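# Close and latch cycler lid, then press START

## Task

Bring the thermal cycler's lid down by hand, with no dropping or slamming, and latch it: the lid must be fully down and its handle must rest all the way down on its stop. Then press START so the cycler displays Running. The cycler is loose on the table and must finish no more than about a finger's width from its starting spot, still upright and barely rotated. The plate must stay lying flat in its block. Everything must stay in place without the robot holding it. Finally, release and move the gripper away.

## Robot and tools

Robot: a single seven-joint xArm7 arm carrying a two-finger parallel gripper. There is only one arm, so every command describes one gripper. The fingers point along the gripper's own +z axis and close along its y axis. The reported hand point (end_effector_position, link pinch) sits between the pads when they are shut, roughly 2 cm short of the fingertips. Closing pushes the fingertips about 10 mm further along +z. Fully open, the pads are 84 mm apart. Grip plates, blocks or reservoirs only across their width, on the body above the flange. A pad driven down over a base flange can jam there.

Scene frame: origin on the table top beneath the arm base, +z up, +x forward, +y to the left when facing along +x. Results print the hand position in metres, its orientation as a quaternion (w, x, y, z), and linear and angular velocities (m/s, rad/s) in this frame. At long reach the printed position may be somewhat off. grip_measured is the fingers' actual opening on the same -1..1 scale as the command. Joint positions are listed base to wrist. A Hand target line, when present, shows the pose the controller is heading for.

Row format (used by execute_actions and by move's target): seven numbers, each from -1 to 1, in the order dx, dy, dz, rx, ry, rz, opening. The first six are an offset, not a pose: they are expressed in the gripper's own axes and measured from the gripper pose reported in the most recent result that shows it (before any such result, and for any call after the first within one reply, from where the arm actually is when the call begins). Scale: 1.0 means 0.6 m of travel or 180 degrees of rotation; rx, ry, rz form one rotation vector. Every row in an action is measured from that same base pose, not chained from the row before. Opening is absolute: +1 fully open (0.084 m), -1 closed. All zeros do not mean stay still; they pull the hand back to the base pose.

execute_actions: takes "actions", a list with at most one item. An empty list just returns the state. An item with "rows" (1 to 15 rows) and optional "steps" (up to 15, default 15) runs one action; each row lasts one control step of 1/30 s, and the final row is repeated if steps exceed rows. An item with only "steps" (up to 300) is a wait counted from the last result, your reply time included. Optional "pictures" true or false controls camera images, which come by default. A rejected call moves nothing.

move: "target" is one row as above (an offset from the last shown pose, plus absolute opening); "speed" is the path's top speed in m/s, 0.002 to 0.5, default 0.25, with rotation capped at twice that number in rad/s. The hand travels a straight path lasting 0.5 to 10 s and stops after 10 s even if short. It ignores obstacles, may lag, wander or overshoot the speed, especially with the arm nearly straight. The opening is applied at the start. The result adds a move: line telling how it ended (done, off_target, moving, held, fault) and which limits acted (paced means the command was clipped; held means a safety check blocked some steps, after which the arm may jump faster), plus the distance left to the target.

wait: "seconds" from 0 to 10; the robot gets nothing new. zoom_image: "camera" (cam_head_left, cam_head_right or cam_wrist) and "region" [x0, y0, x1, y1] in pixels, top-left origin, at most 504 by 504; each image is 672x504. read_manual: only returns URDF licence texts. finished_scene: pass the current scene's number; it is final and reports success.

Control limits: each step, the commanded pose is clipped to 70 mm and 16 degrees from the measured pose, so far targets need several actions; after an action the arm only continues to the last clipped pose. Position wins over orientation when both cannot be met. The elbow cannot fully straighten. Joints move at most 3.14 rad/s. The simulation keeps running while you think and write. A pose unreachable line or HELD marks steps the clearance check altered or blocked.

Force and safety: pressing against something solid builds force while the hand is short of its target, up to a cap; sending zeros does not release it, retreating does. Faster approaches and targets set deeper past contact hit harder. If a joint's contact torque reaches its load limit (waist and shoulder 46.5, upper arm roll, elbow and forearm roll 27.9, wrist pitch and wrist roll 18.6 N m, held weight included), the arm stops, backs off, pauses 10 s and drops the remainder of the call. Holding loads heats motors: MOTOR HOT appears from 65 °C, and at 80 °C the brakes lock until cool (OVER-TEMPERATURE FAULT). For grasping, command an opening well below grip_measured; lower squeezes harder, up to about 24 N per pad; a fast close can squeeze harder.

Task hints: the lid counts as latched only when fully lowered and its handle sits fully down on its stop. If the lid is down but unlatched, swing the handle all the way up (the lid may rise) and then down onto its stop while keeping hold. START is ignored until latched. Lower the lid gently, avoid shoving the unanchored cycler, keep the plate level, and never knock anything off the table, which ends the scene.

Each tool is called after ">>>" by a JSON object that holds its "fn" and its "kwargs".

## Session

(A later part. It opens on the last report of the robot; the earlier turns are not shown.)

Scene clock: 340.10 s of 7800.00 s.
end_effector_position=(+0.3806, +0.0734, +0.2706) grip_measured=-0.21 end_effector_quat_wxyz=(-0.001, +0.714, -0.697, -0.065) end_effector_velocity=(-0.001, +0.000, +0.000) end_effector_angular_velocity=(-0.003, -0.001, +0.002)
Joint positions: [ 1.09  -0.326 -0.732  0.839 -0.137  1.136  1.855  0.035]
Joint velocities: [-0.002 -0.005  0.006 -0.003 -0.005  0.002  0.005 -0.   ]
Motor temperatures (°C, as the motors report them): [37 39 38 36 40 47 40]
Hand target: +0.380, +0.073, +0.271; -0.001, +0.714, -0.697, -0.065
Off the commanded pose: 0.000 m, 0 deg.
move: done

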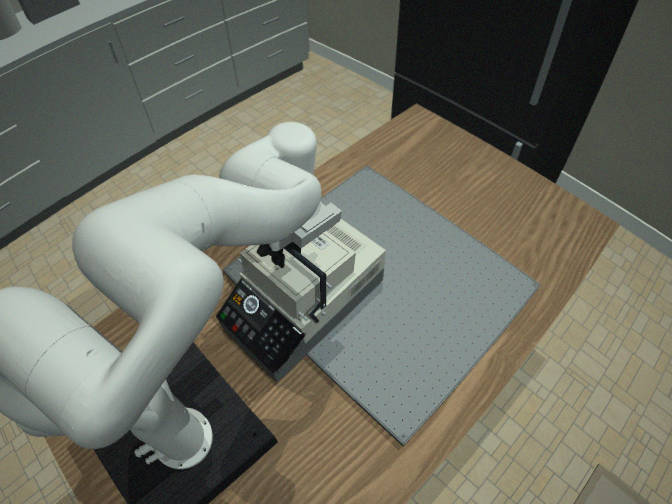

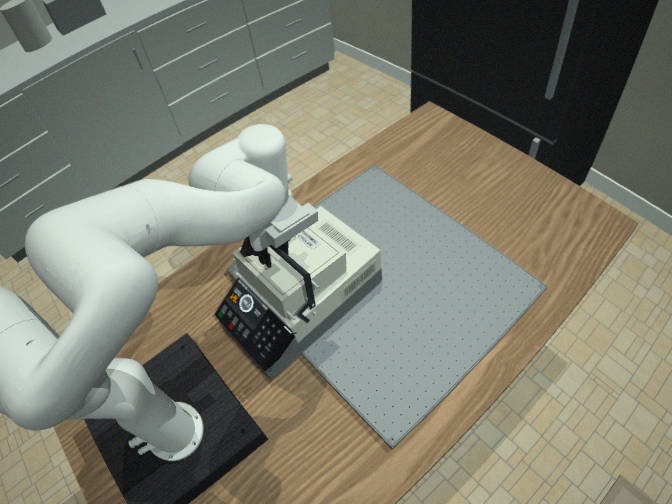

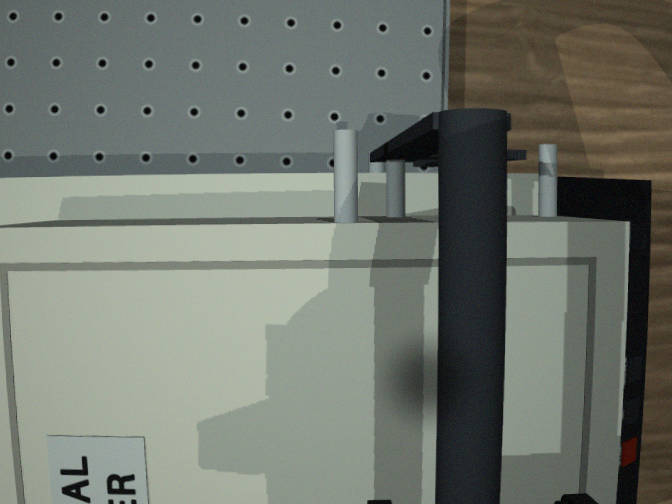

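>>> {"fn": "move", "kwargs": {"target": [0,-0.012,-0.008,0,0,0,-0.2], "speed": 0.03}}

>>> {"fn": "move", "kwargs": {"target": [0,0,0,0,0,0,-0.95]}}

>>> {"fn": "move", "kwargs": {"target": [0,-0.06,-0.008,0,0,0,-0.95], "speed": 0.02}}

>>> {"fn": "move", "kwargs": {"target": [0,0.02,0.015,0,0,0,-0.95], "speed": 0.01}}

Scene clock: 342.83 s of 7800.00 s.
end_effector_position=(+0.3880, +0.0732, +0.2746) grip_measured=-0.21 end_effector_quat_wxyz=(-0.001, +0.714, -0.697, -0.065) end_effector_velocity=(+0.001, -0.000, +0.001) end_effector_angular_velocity=(+0.000, +0.001, +0.000)
Joint positions: [ 1.098 -0.301 -0.744  0.871 -0.121  1.146  1.839  0.035]
Joint velocities: [ 0.001  0.005 -0.003  0.006  0.003  0.002 -0.004 -0.   ]
Motor temperatures (°C, as the motors report them): [37 39 38 36 40 47 40]
Hand target: +0.388, +0.073, +0.275; -0.001, +0.714, -0.697, -0.065
Off the commanded pose: 0.000 m, 0 deg.
move: done

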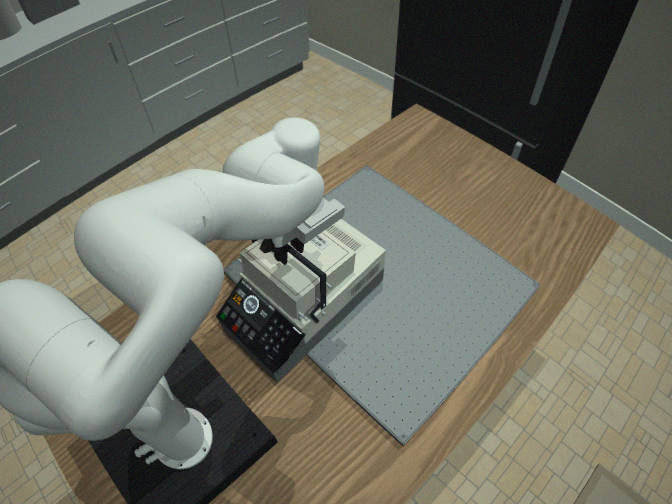

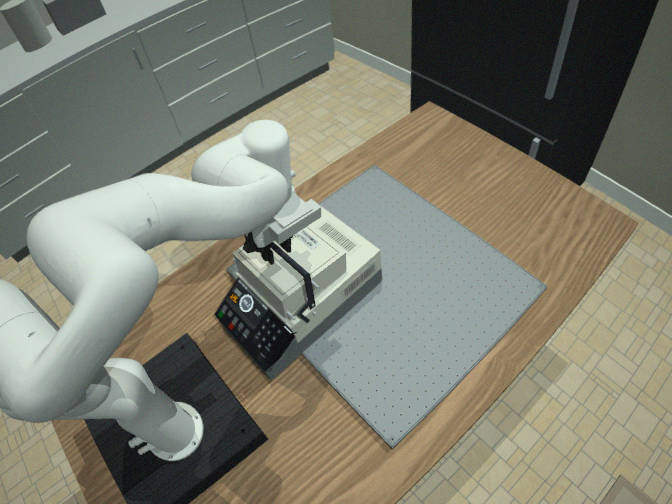

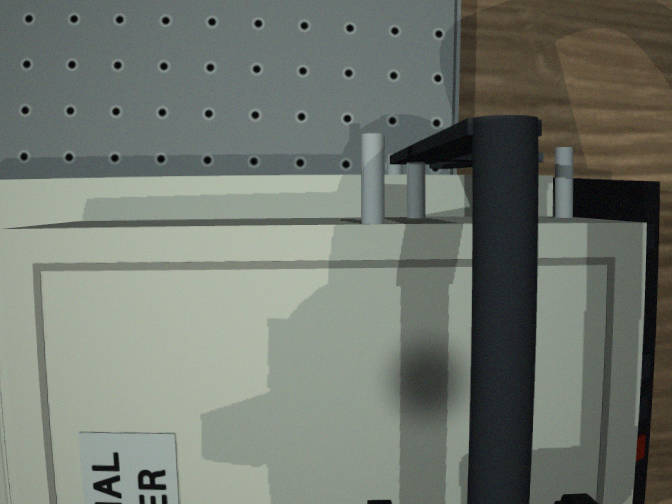

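Scene clock: 343.33 s of 7800.00 s.
end_effector_position=(+0.3880, +0.0732, +0.2746) grip_measured=-0.74 end_effector_quat_wxyz=(-0.001, +0.714, -0.697, -0.065) end_effector_velocity=(-0.000, +0.000, -0.000) end_effector_angular_velocity=(+0.000, +0.000, -0.001)
Joint positions: [ 1.098 -0.301 -0.744  0.871 -0.121  1.146  1.838  0.012]
Joint velocities: [-0.     0.     0.    -0.     0.    -0.     0.001  0.   ]
Motor temperatures (°C, as the motors report them): [37 39 38 36 40 47 40]
Hand target: +0.388, +0.073, +0.275; -0.001, +0.714, -0.697, -0.065
Off the commanded pose: 0.000 m, 0 deg.
move: done

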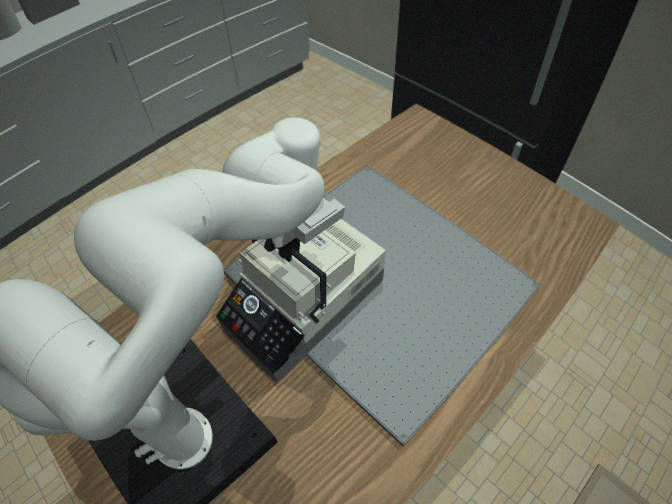

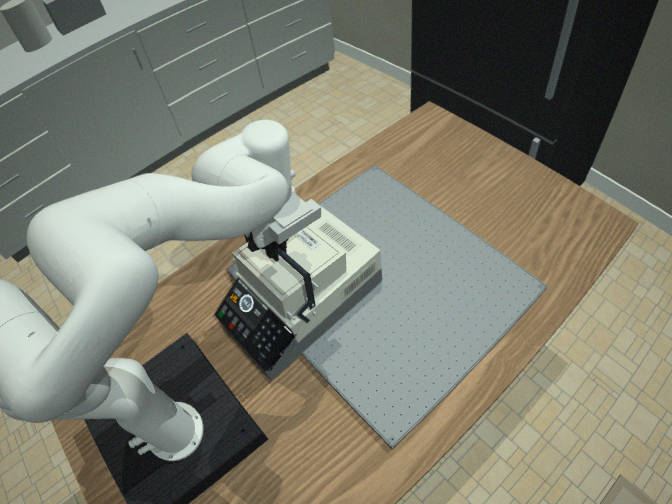

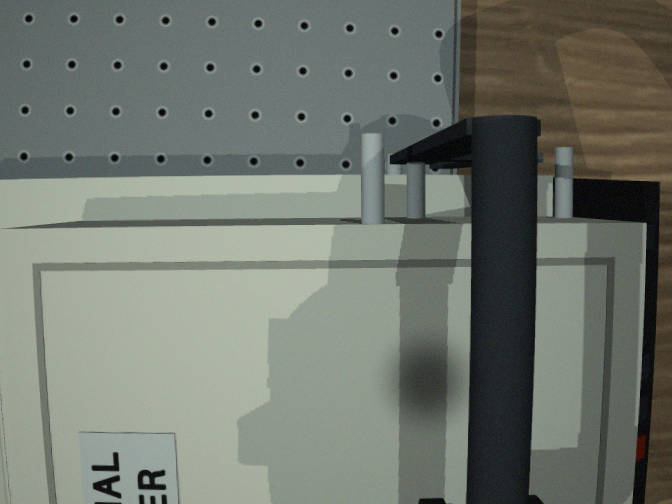

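Scene clock: 345.70 s of 7800.00 s.
end_effector_position=(+0.4211, +0.0736, +0.2753) grip_measured=-0.37 end_effector_quat_wxyz=(+0.004, +0.714, -0.696, -0.069) end_effector_velocity=(+0.002, -0.000, +0.002) end_effector_angular_velocity=(+0.003, -0.007, -0.002)
Joint positions: [ 1.127 -0.145 -0.811  0.997 -0.018  1.161  1.735  0.028]
Joint velocities: [-0.001 -0.002 -0.001  0.002  0.001 -0.005 -0.001  0.001]
Motor temperatures (°C, as the motors report them): [37 39 38 36 40 47 40]
Hand target: +0.424, +0.074, +0.276; -0.001, +0.714, -0.697, -0.065
Off the commanded pose: 0.003 m, 1 deg.
move: done

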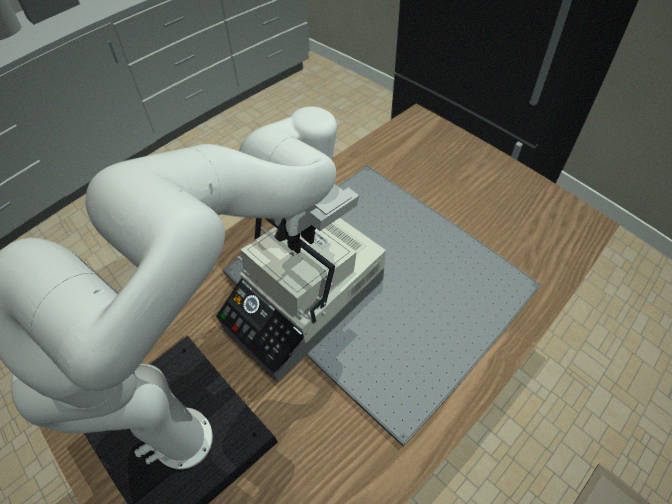

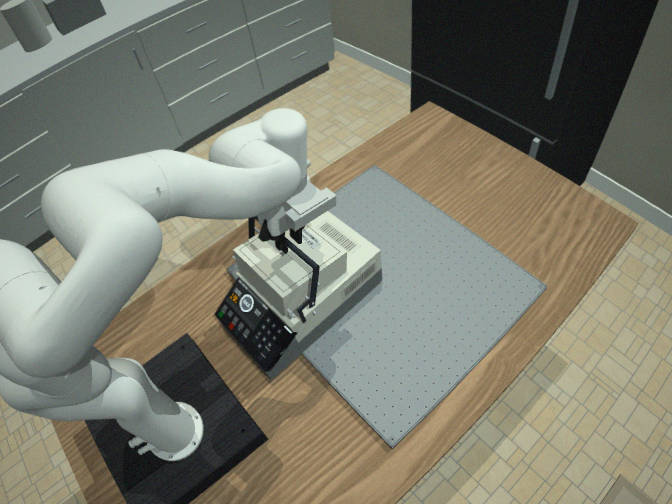

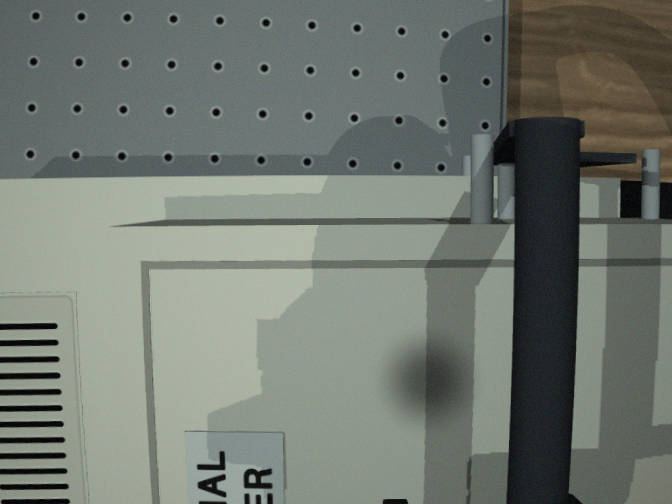

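Scene clock: 347.50 s of 7800.00 s.
end_effector_position=(+0.4060, +0.0732, +0.2675) grip_measured=-0.63 end_effector_quat_wxyz=(+0.008, +0.714, -0.696, -0.071) end_effector_velocity=(-0.002, +0.001, -0.002) end_effector_angular_velocity=(+0.000, +0.005, +0.000)
Joint positions: [ 1.121 -0.193 -0.794  0.938 -0.052  1.147  1.768  0.016]
Joint velocities: [ 0.001 -0.001  0.    -0.005  0.     0.     0.002 -0.001]
Motor temperatures (°C, as the motors report them): [37 39 38 36 40 47 40]
Hand target: +0.408, +0.074, +0.268; +0.004, +0.714, -0.696, -0.069
Off the commanded pose: 0.002 m, 1 deg.
move: done

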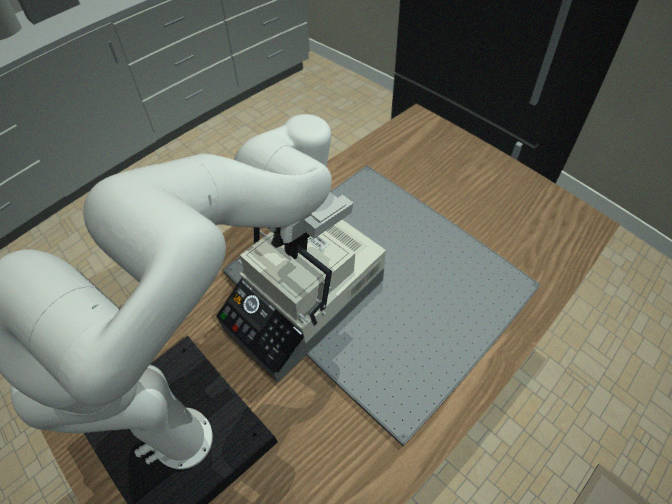

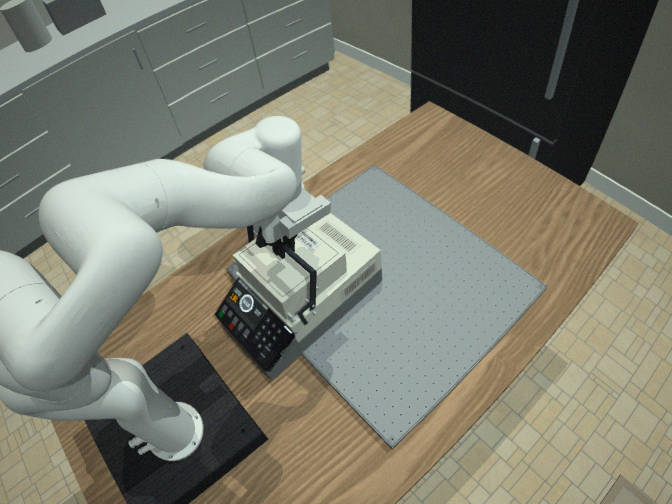

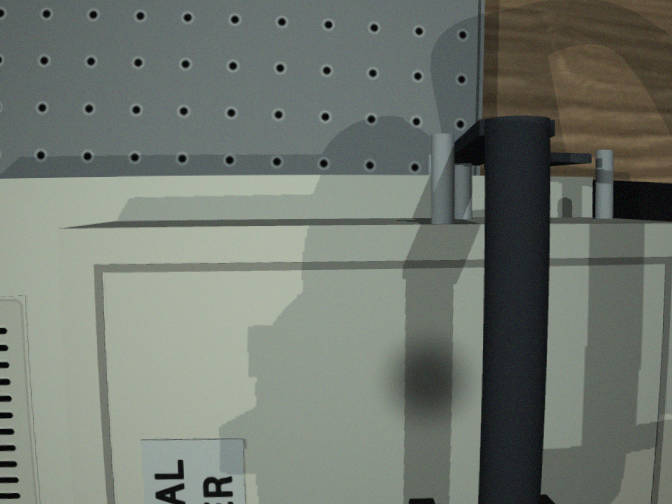

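>>> {"fn": "execute_actions", "kwargs": {"actions": []}}

Scene clock: 351.27 s of 7800.00 s.
end_effector_position=(+0.4055, +0.0734, +0.2671) grip_measured=-0.63 end_effector_quat_wxyz=(+0.009, +0.714, -0.696, -0.072) end_effector_velocity=(+0.000, +0.000, -0.000) end_effector_angular_velocity=(-0.000, -0.000, -0.000)
Joint positions: [ 1.122 -0.192 -0.793  0.937 -0.052  1.148  1.768  0.016]
Joint velocities: [-0.     0.001 -0.     0.001  0.001 -0.001 -0.    -0.   ]
Motor temperatures (°C, as the motors report them): [37 39 38 36 40 48 40]
Hand target: +0.408, +0.074, +0.268; +0.004, +0.714, -0.696, -0.069
Off the commanded pose: 0.003 m, 1 deg.
Steps of this call (steps 1 to 90: nothing new was sent; then 0.77 s passed at rest). Readings (end_effector_position):
1: (+0.4059, +0.0732, +0.2675)
2: (+0.4059, +0.0733, +0.2674)
4: (+0.4058, +0.0733, +0.2673)
8: (+0.4057, +0.0733, +0.2672)
90: the state above

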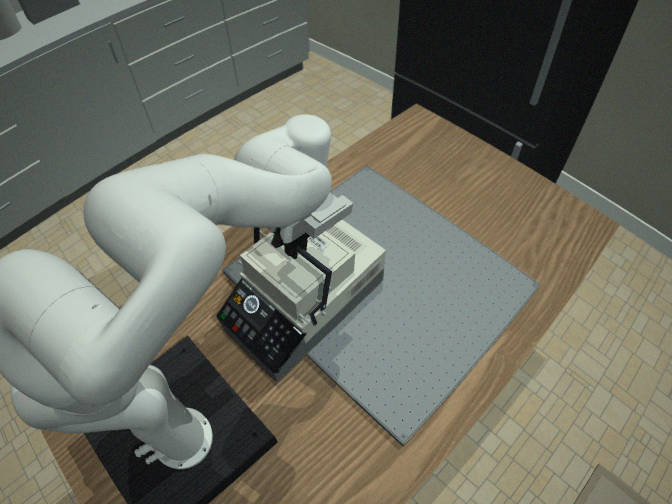

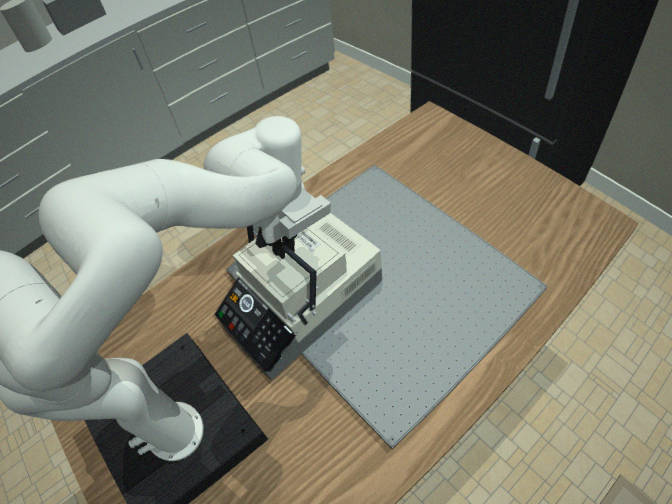

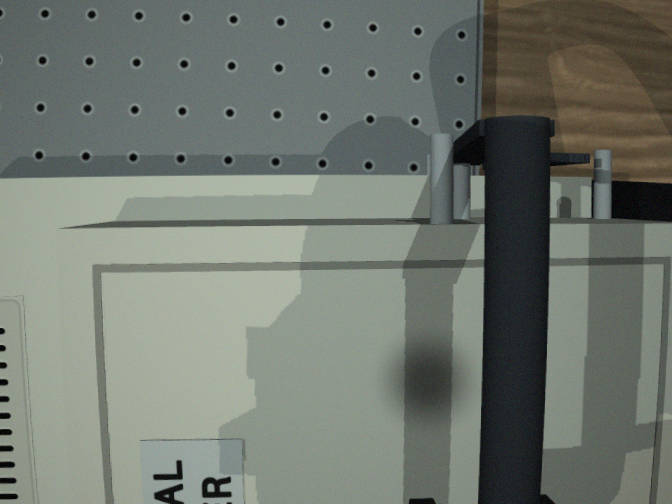

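>>> {"fn": "move", "kwargs": {"target": [0,0.035,0.012,0,0,0,-1], "speed": 0.02}}

>>> {"fn": "move", "kwargs": {"target": [0,0.04,0.028,0,0,0,-1], "speed": 0.02}}

Scene clock: 353.63 s of 7800.00 s.
end_effector_position=(+0.3842, +0.0729, +0.2627) grip_measured=-0.74 end_effector_quat_wxyz=(+0.009, +0.714, -0.697, -0.072) end_effector_velocity=(-0.002, +0.000, -0.002) end_effector_angular_velocity=(-0.002, +0.001, +0.000)
Joint positions: [ 1.104 -0.279 -0.758  0.857 -0.109  1.135  1.826  0.012]
Joint velocities: [-0.001 -0.003  0.002 -0.007 -0.004 -0.003  0.004 -0.   ]
Motor temperatures (°C, as the motors report them): [37 39 38 36 40 48 40]
Hand target: +0.384, +0.073, +0.262; +0.009, +0.714, -0.696, -0.072
Off the commanded pose: 0.001 m, 0 deg.
move: done

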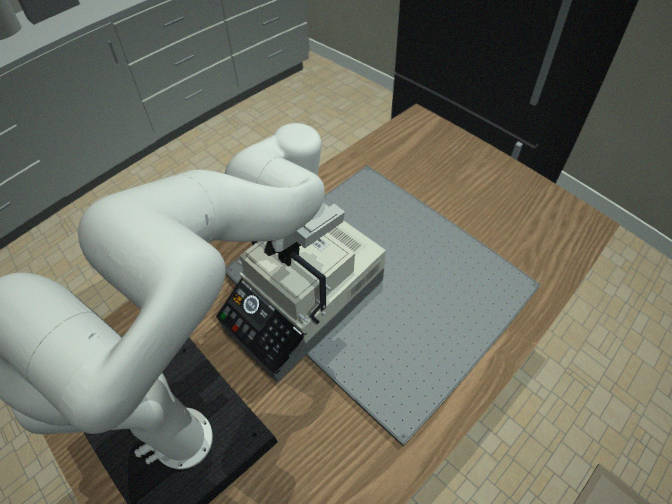

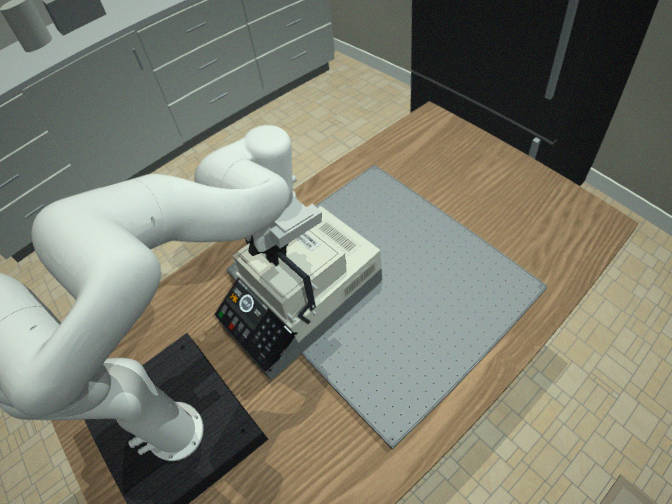

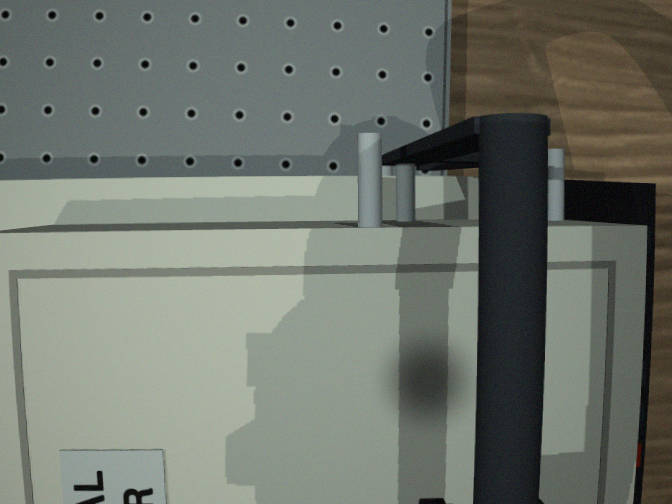

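Scene clock: 355.37 s of 7800.00 s.
end_effector_position=(+0.3585, +0.0739, +0.2491) grip_measured=-0.74 end_effector_quat_wxyz=(+0.009, +0.714, -0.696, -0.072) end_effector_velocity=(-0.000, +0.000, -0.000) end_effector_angular_velocity=(+0.001, -0.004, -0.000)
Joint positions: [ 1.078 -0.362 -0.72   0.749 -0.159  1.101  1.881  0.012]
Joint velocities: [-0.002 -0.004  0.003 -0.005 -0.003 -0.005  0.002  0.   ]
Motor temperatures (°C, as the motors report them): [37 39 38 36 40 48 40]
Hand target: +0.358, +0.074, +0.249; +0.009, +0.714, -0.697, -0.072
Off the commanded pose: 0.000 m, 0 deg.
move: done

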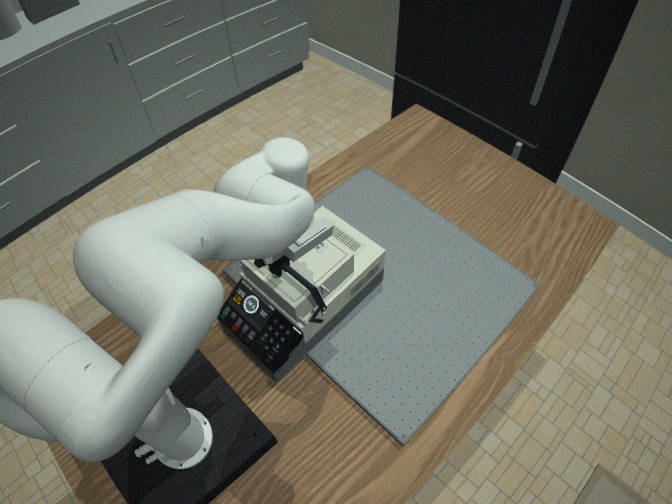

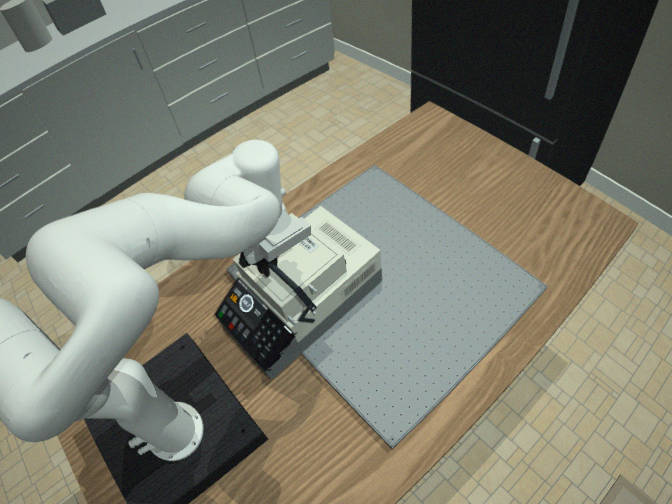

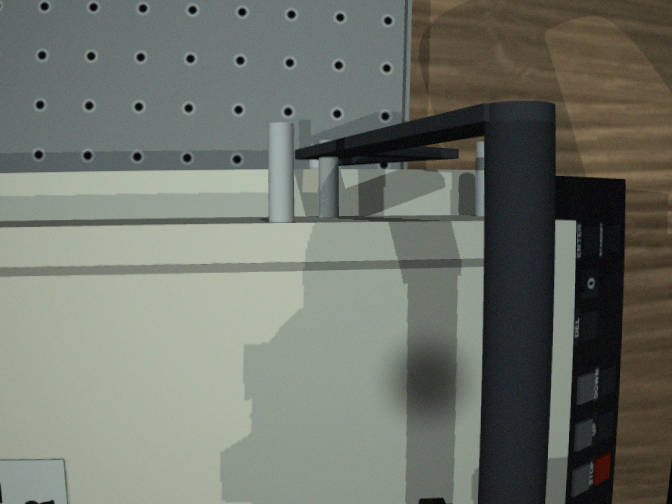

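>>> {"fn": "move", "kwargs": {"target": [0,0.03,0.034,0,0,0,-1], "speed": 0.02}}

>>> {"fn": "move", "kwargs": {"target": [0,0.02,0.03,0,0,0,-1], "speed": 0.02}}

Scene clock: 358.33 s of 7800.00 s.
end_effector_position=(+0.3394, +0.0752, +0.2313) grip_measured=-0.78 end_effector_quat_wxyz=(+0.008, +0.714, -0.697, -0.071) end_effector_velocity=(-0.002, -0.000, +0.000) end_effector_angular_velocity=(+0.002, -0.000, +0.000)
Joint positions: [ 1.057 -0.409 -0.698  0.656 -0.19   1.05   1.914  0.01 ]
Joint velocities: [-0.002 -0.007  0.002 -0.004 -0.002  0.002  0.002  0.   ]
Motor temperatures (°C, as the motors report them): [37 39 38 36 40 47 40]
Hand target: +0.338, +0.075, +0.231; +0.009, +0.714, -0.696, -0.072
Off the commanded pose: 0.001 m, 0 deg.
move: done

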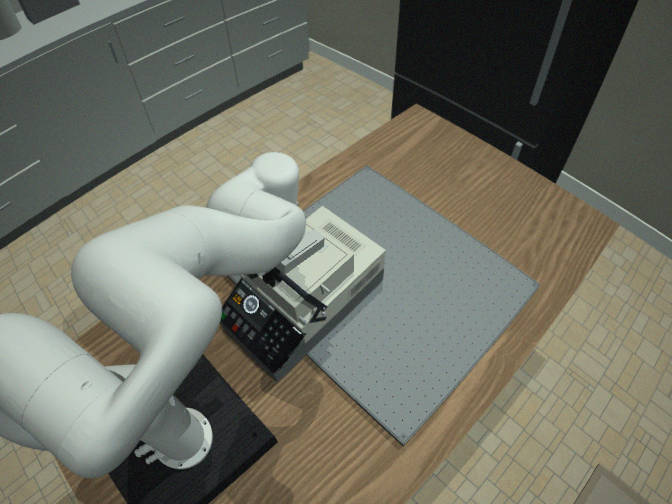

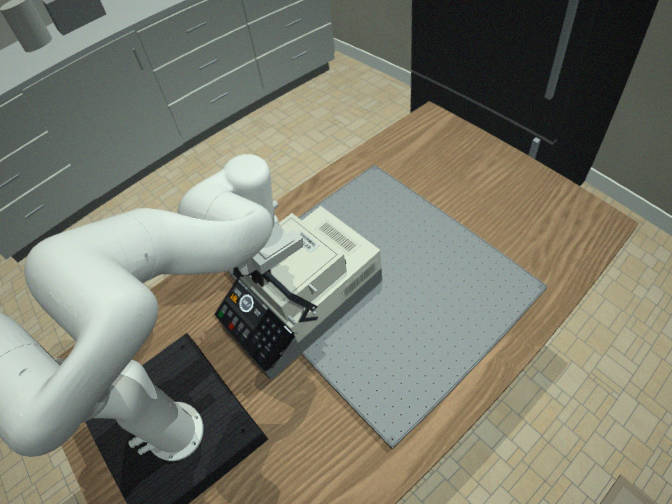

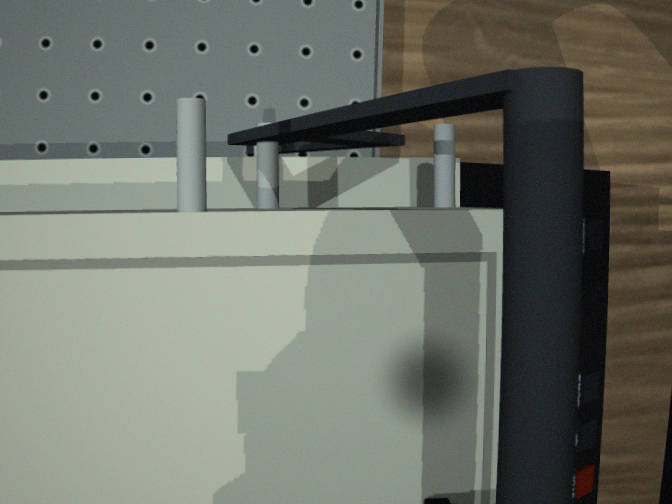

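Scene clock: 359.63 s of 7800.00 s.
end_effector_position=(+0.3386, +0.0759, +0.2275) grip_measured=-0.82 end_effector_quat_wxyz=(-0.007, +0.711, -0.700, -0.063) end_effector_velocity=(+0.001, +0.001, -0.000) end_effector_angular_velocity=(+0.002, -0.007, -0.000)
Joint positions: [ 1.045 -0.434 -0.691  0.619 -0.209  1.005  1.934  0.008]
Joint velocities: [ 0.004 -0.005 -0.003 -0.004 -0.005 -0.008  0.004 -0.   ]
Motor temperatures (°C, as the motors report them): [37 39 38 36 40 47 40]
Hand target: +0.325, +0.076, +0.215; +0.008, +0.714, -0.697, -0.071
Off the commanded pose: 0.018 m, 2 deg.
move: off_target

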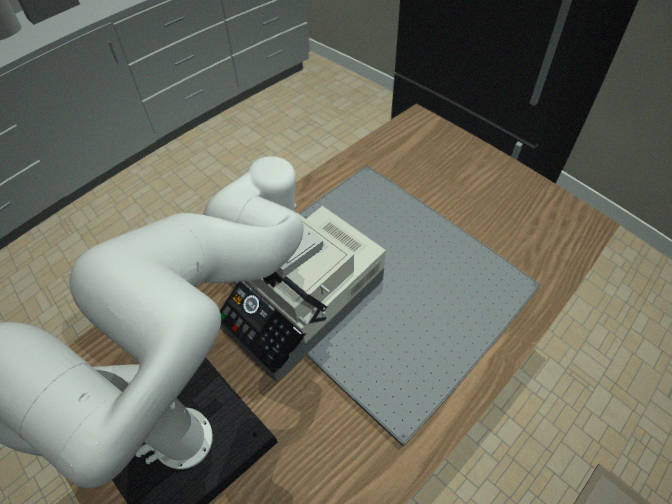

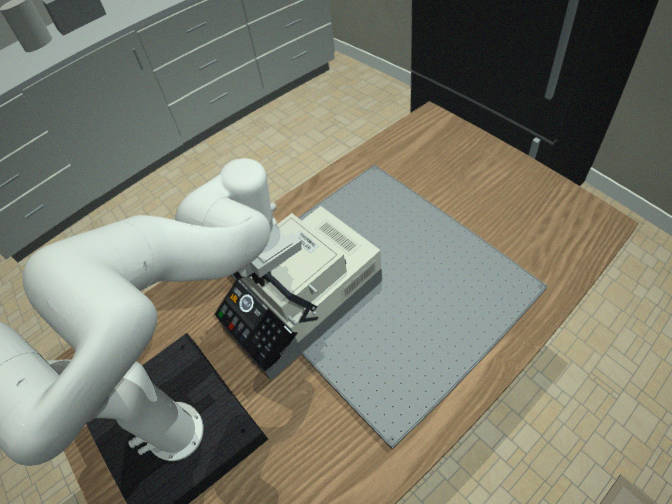

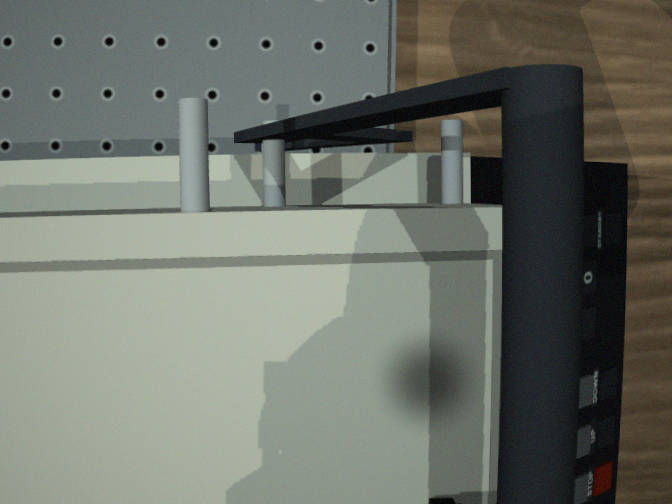

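>>> {"fn": "move", "kwargs": {"target": [0,0,-0.045,0,0,0,-0.62], "speed": 0.02}}

Scene clock: 363.97 s of 7800.00 s.
end_effector_position=(+0.3406, +0.0734, +0.2541) grip_measured=-0.64 end_effector_quat_wxyz=(-0.006, +0.712, -0.700, -0.064) end_effector_velocity=(+0.001, +0.000, +0.002) end_effector_angular_velocity=(+0.001, -0.003, +0.000)
Joint positions: [ 1.038 -0.472 -0.667  0.673 -0.213  1.095  1.944  0.016]
Joint velocities: [ 0.    -0.001  0.001  0.003  0.     0.001  0.     0.   ]
Motor temperatures (°C, as the motors report them): [37 39 38 36 40 47 40]
Hand target: +0.341, +0.073, +0.254; -0.007, +0.712, -0.700, -0.064
Off the commanded pose: 0.000 m, 0 deg.
move: done

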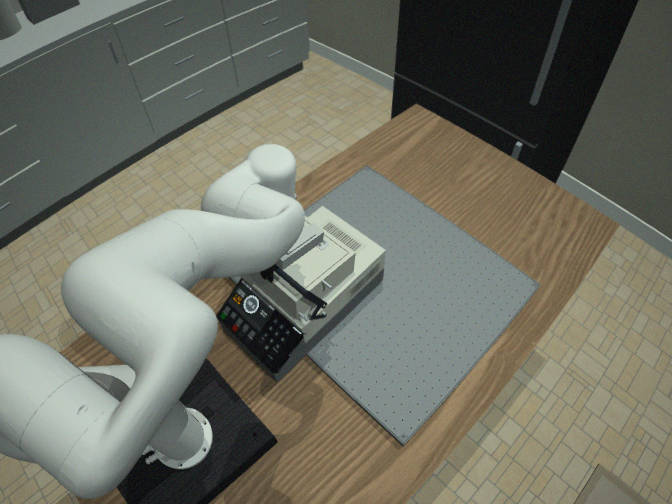

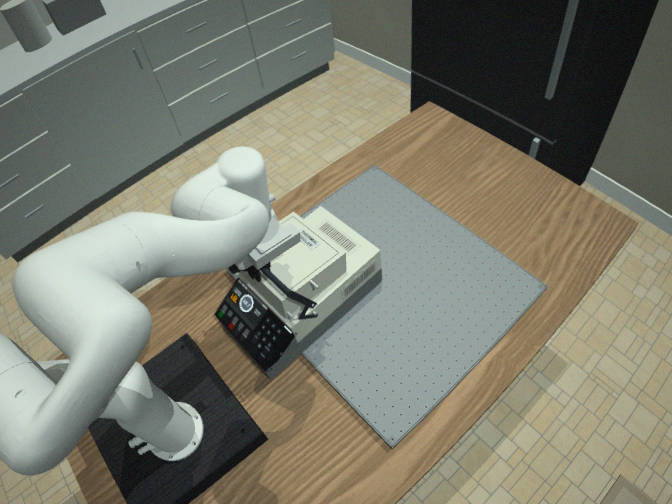

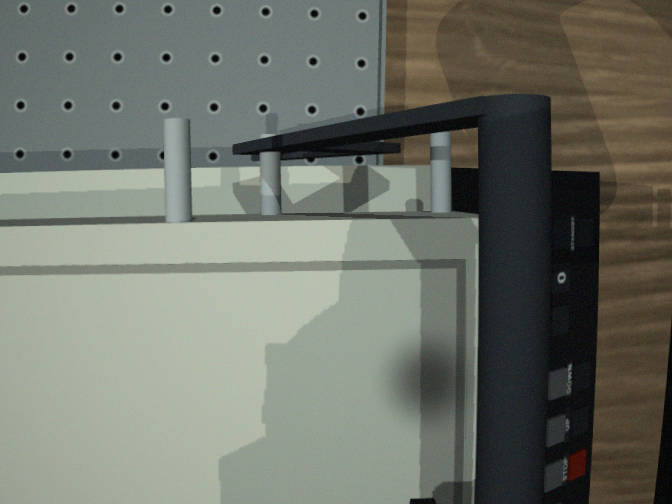

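>>> {"fn": "move", "kwargs": {"target": [0,0,-0.017,0,0,0,-0.5], "speed": 0.02}}

>>> {"fn": "move", "kwargs": {"target": [0,0.03,0.03,-0.04,0,0,-1], "speed": 0.02}}

Scene clock: 365.67 s of 7800.00 s.
end_effector_position=(+0.3414, +0.0725, +0.2640) grip_measured=-0.52 end_effector_quat_wxyz=(-0.006, +0.712, -0.700, -0.064) end_effector_velocity=(-0.000, -0.000, +0.001) end_effector_angular_velocity=(-0.000, +0.001, -0.001)
Joint positions: [ 1.036 -0.482 -0.659  0.695 -0.212  1.127  1.946  0.021]
Joint velocities: [-0.    -0.     0.     0.002  0.     0.003  0.    -0.   ]
Motor temperatures (°C, as the motors report them): [37 39 38 36 40 47 40]
Hand target: +0.341, +0.072, +0.264; -0.006, +0.712, -0.700, -0.064
Off the commanded pose: 0.000 m, 0 deg.
move: done

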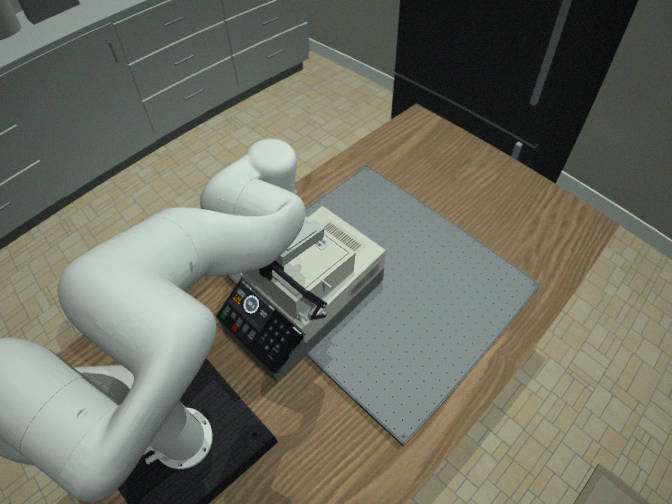

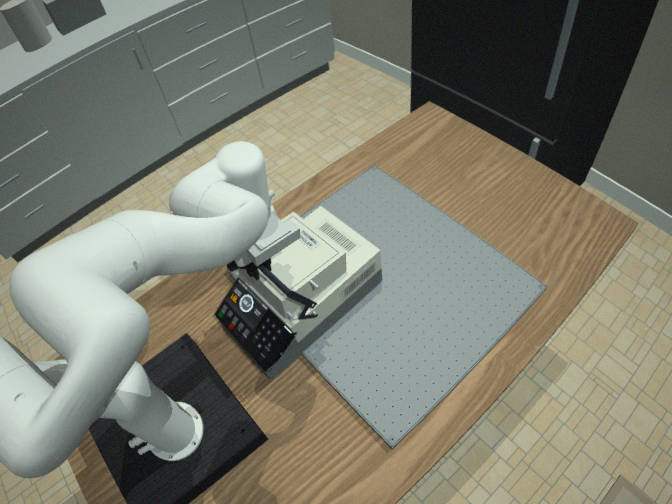

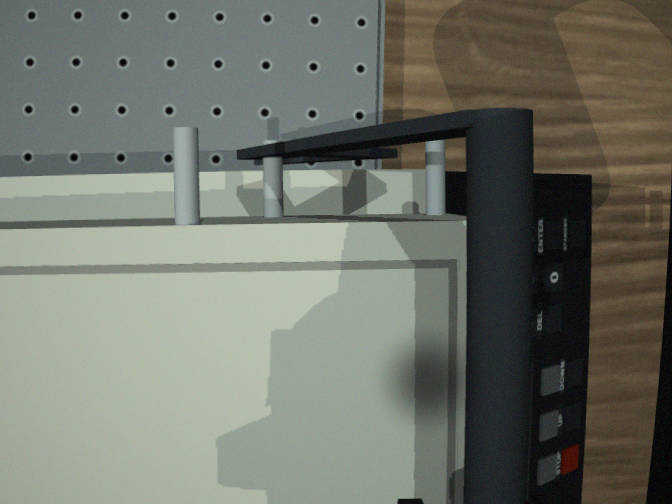

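Scene clock: 369.03 s of 7800.00 s.
end_effector_position=(+0.3221, +0.0737, +0.2476) grip_measured=-0.74 end_effector_quat_wxyz=(+0.038, +0.710, -0.695, -0.107) end_effector_velocity=(-0.000, +0.000, -0.000) end_effector_angular_velocity=(+0.000, +0.003, +0.001)
Joint positions: [ 1.07  -0.419 -0.704  0.711 -0.148  1.197  1.902  0.012]
Joint velocities: [ 0.002  0.002 -0.001  0.001  0.002  0.001 -0.002 -0.   ]
Motor temperatures (°C, as the motors report them): [37 39 39 36 40 47 40]
Hand target: +0.322, +0.074, +0.248; +0.038, +0.711, -0.694, -0.108
Off the commanded pose: 0.000 m, 0 deg.
move: done

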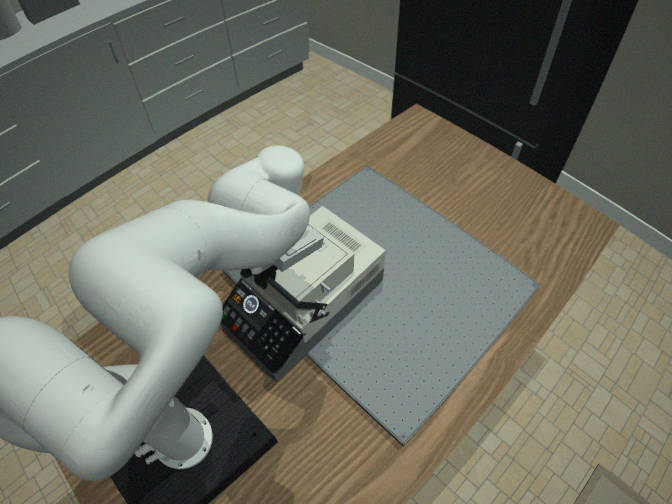

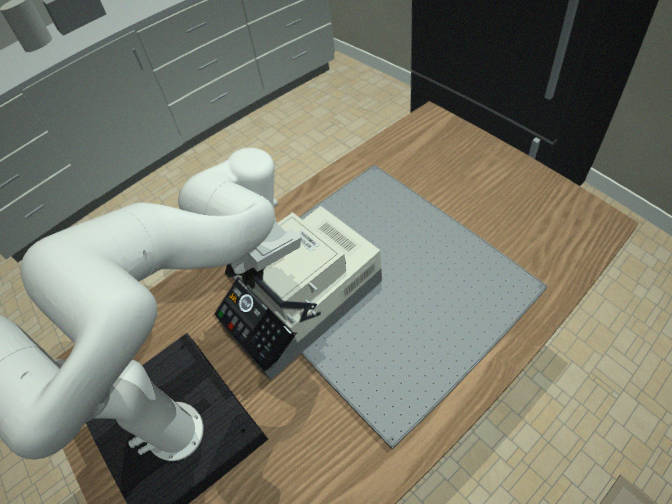

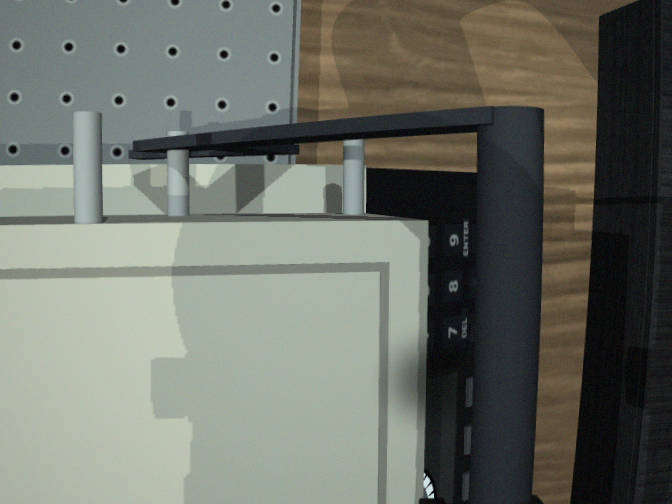

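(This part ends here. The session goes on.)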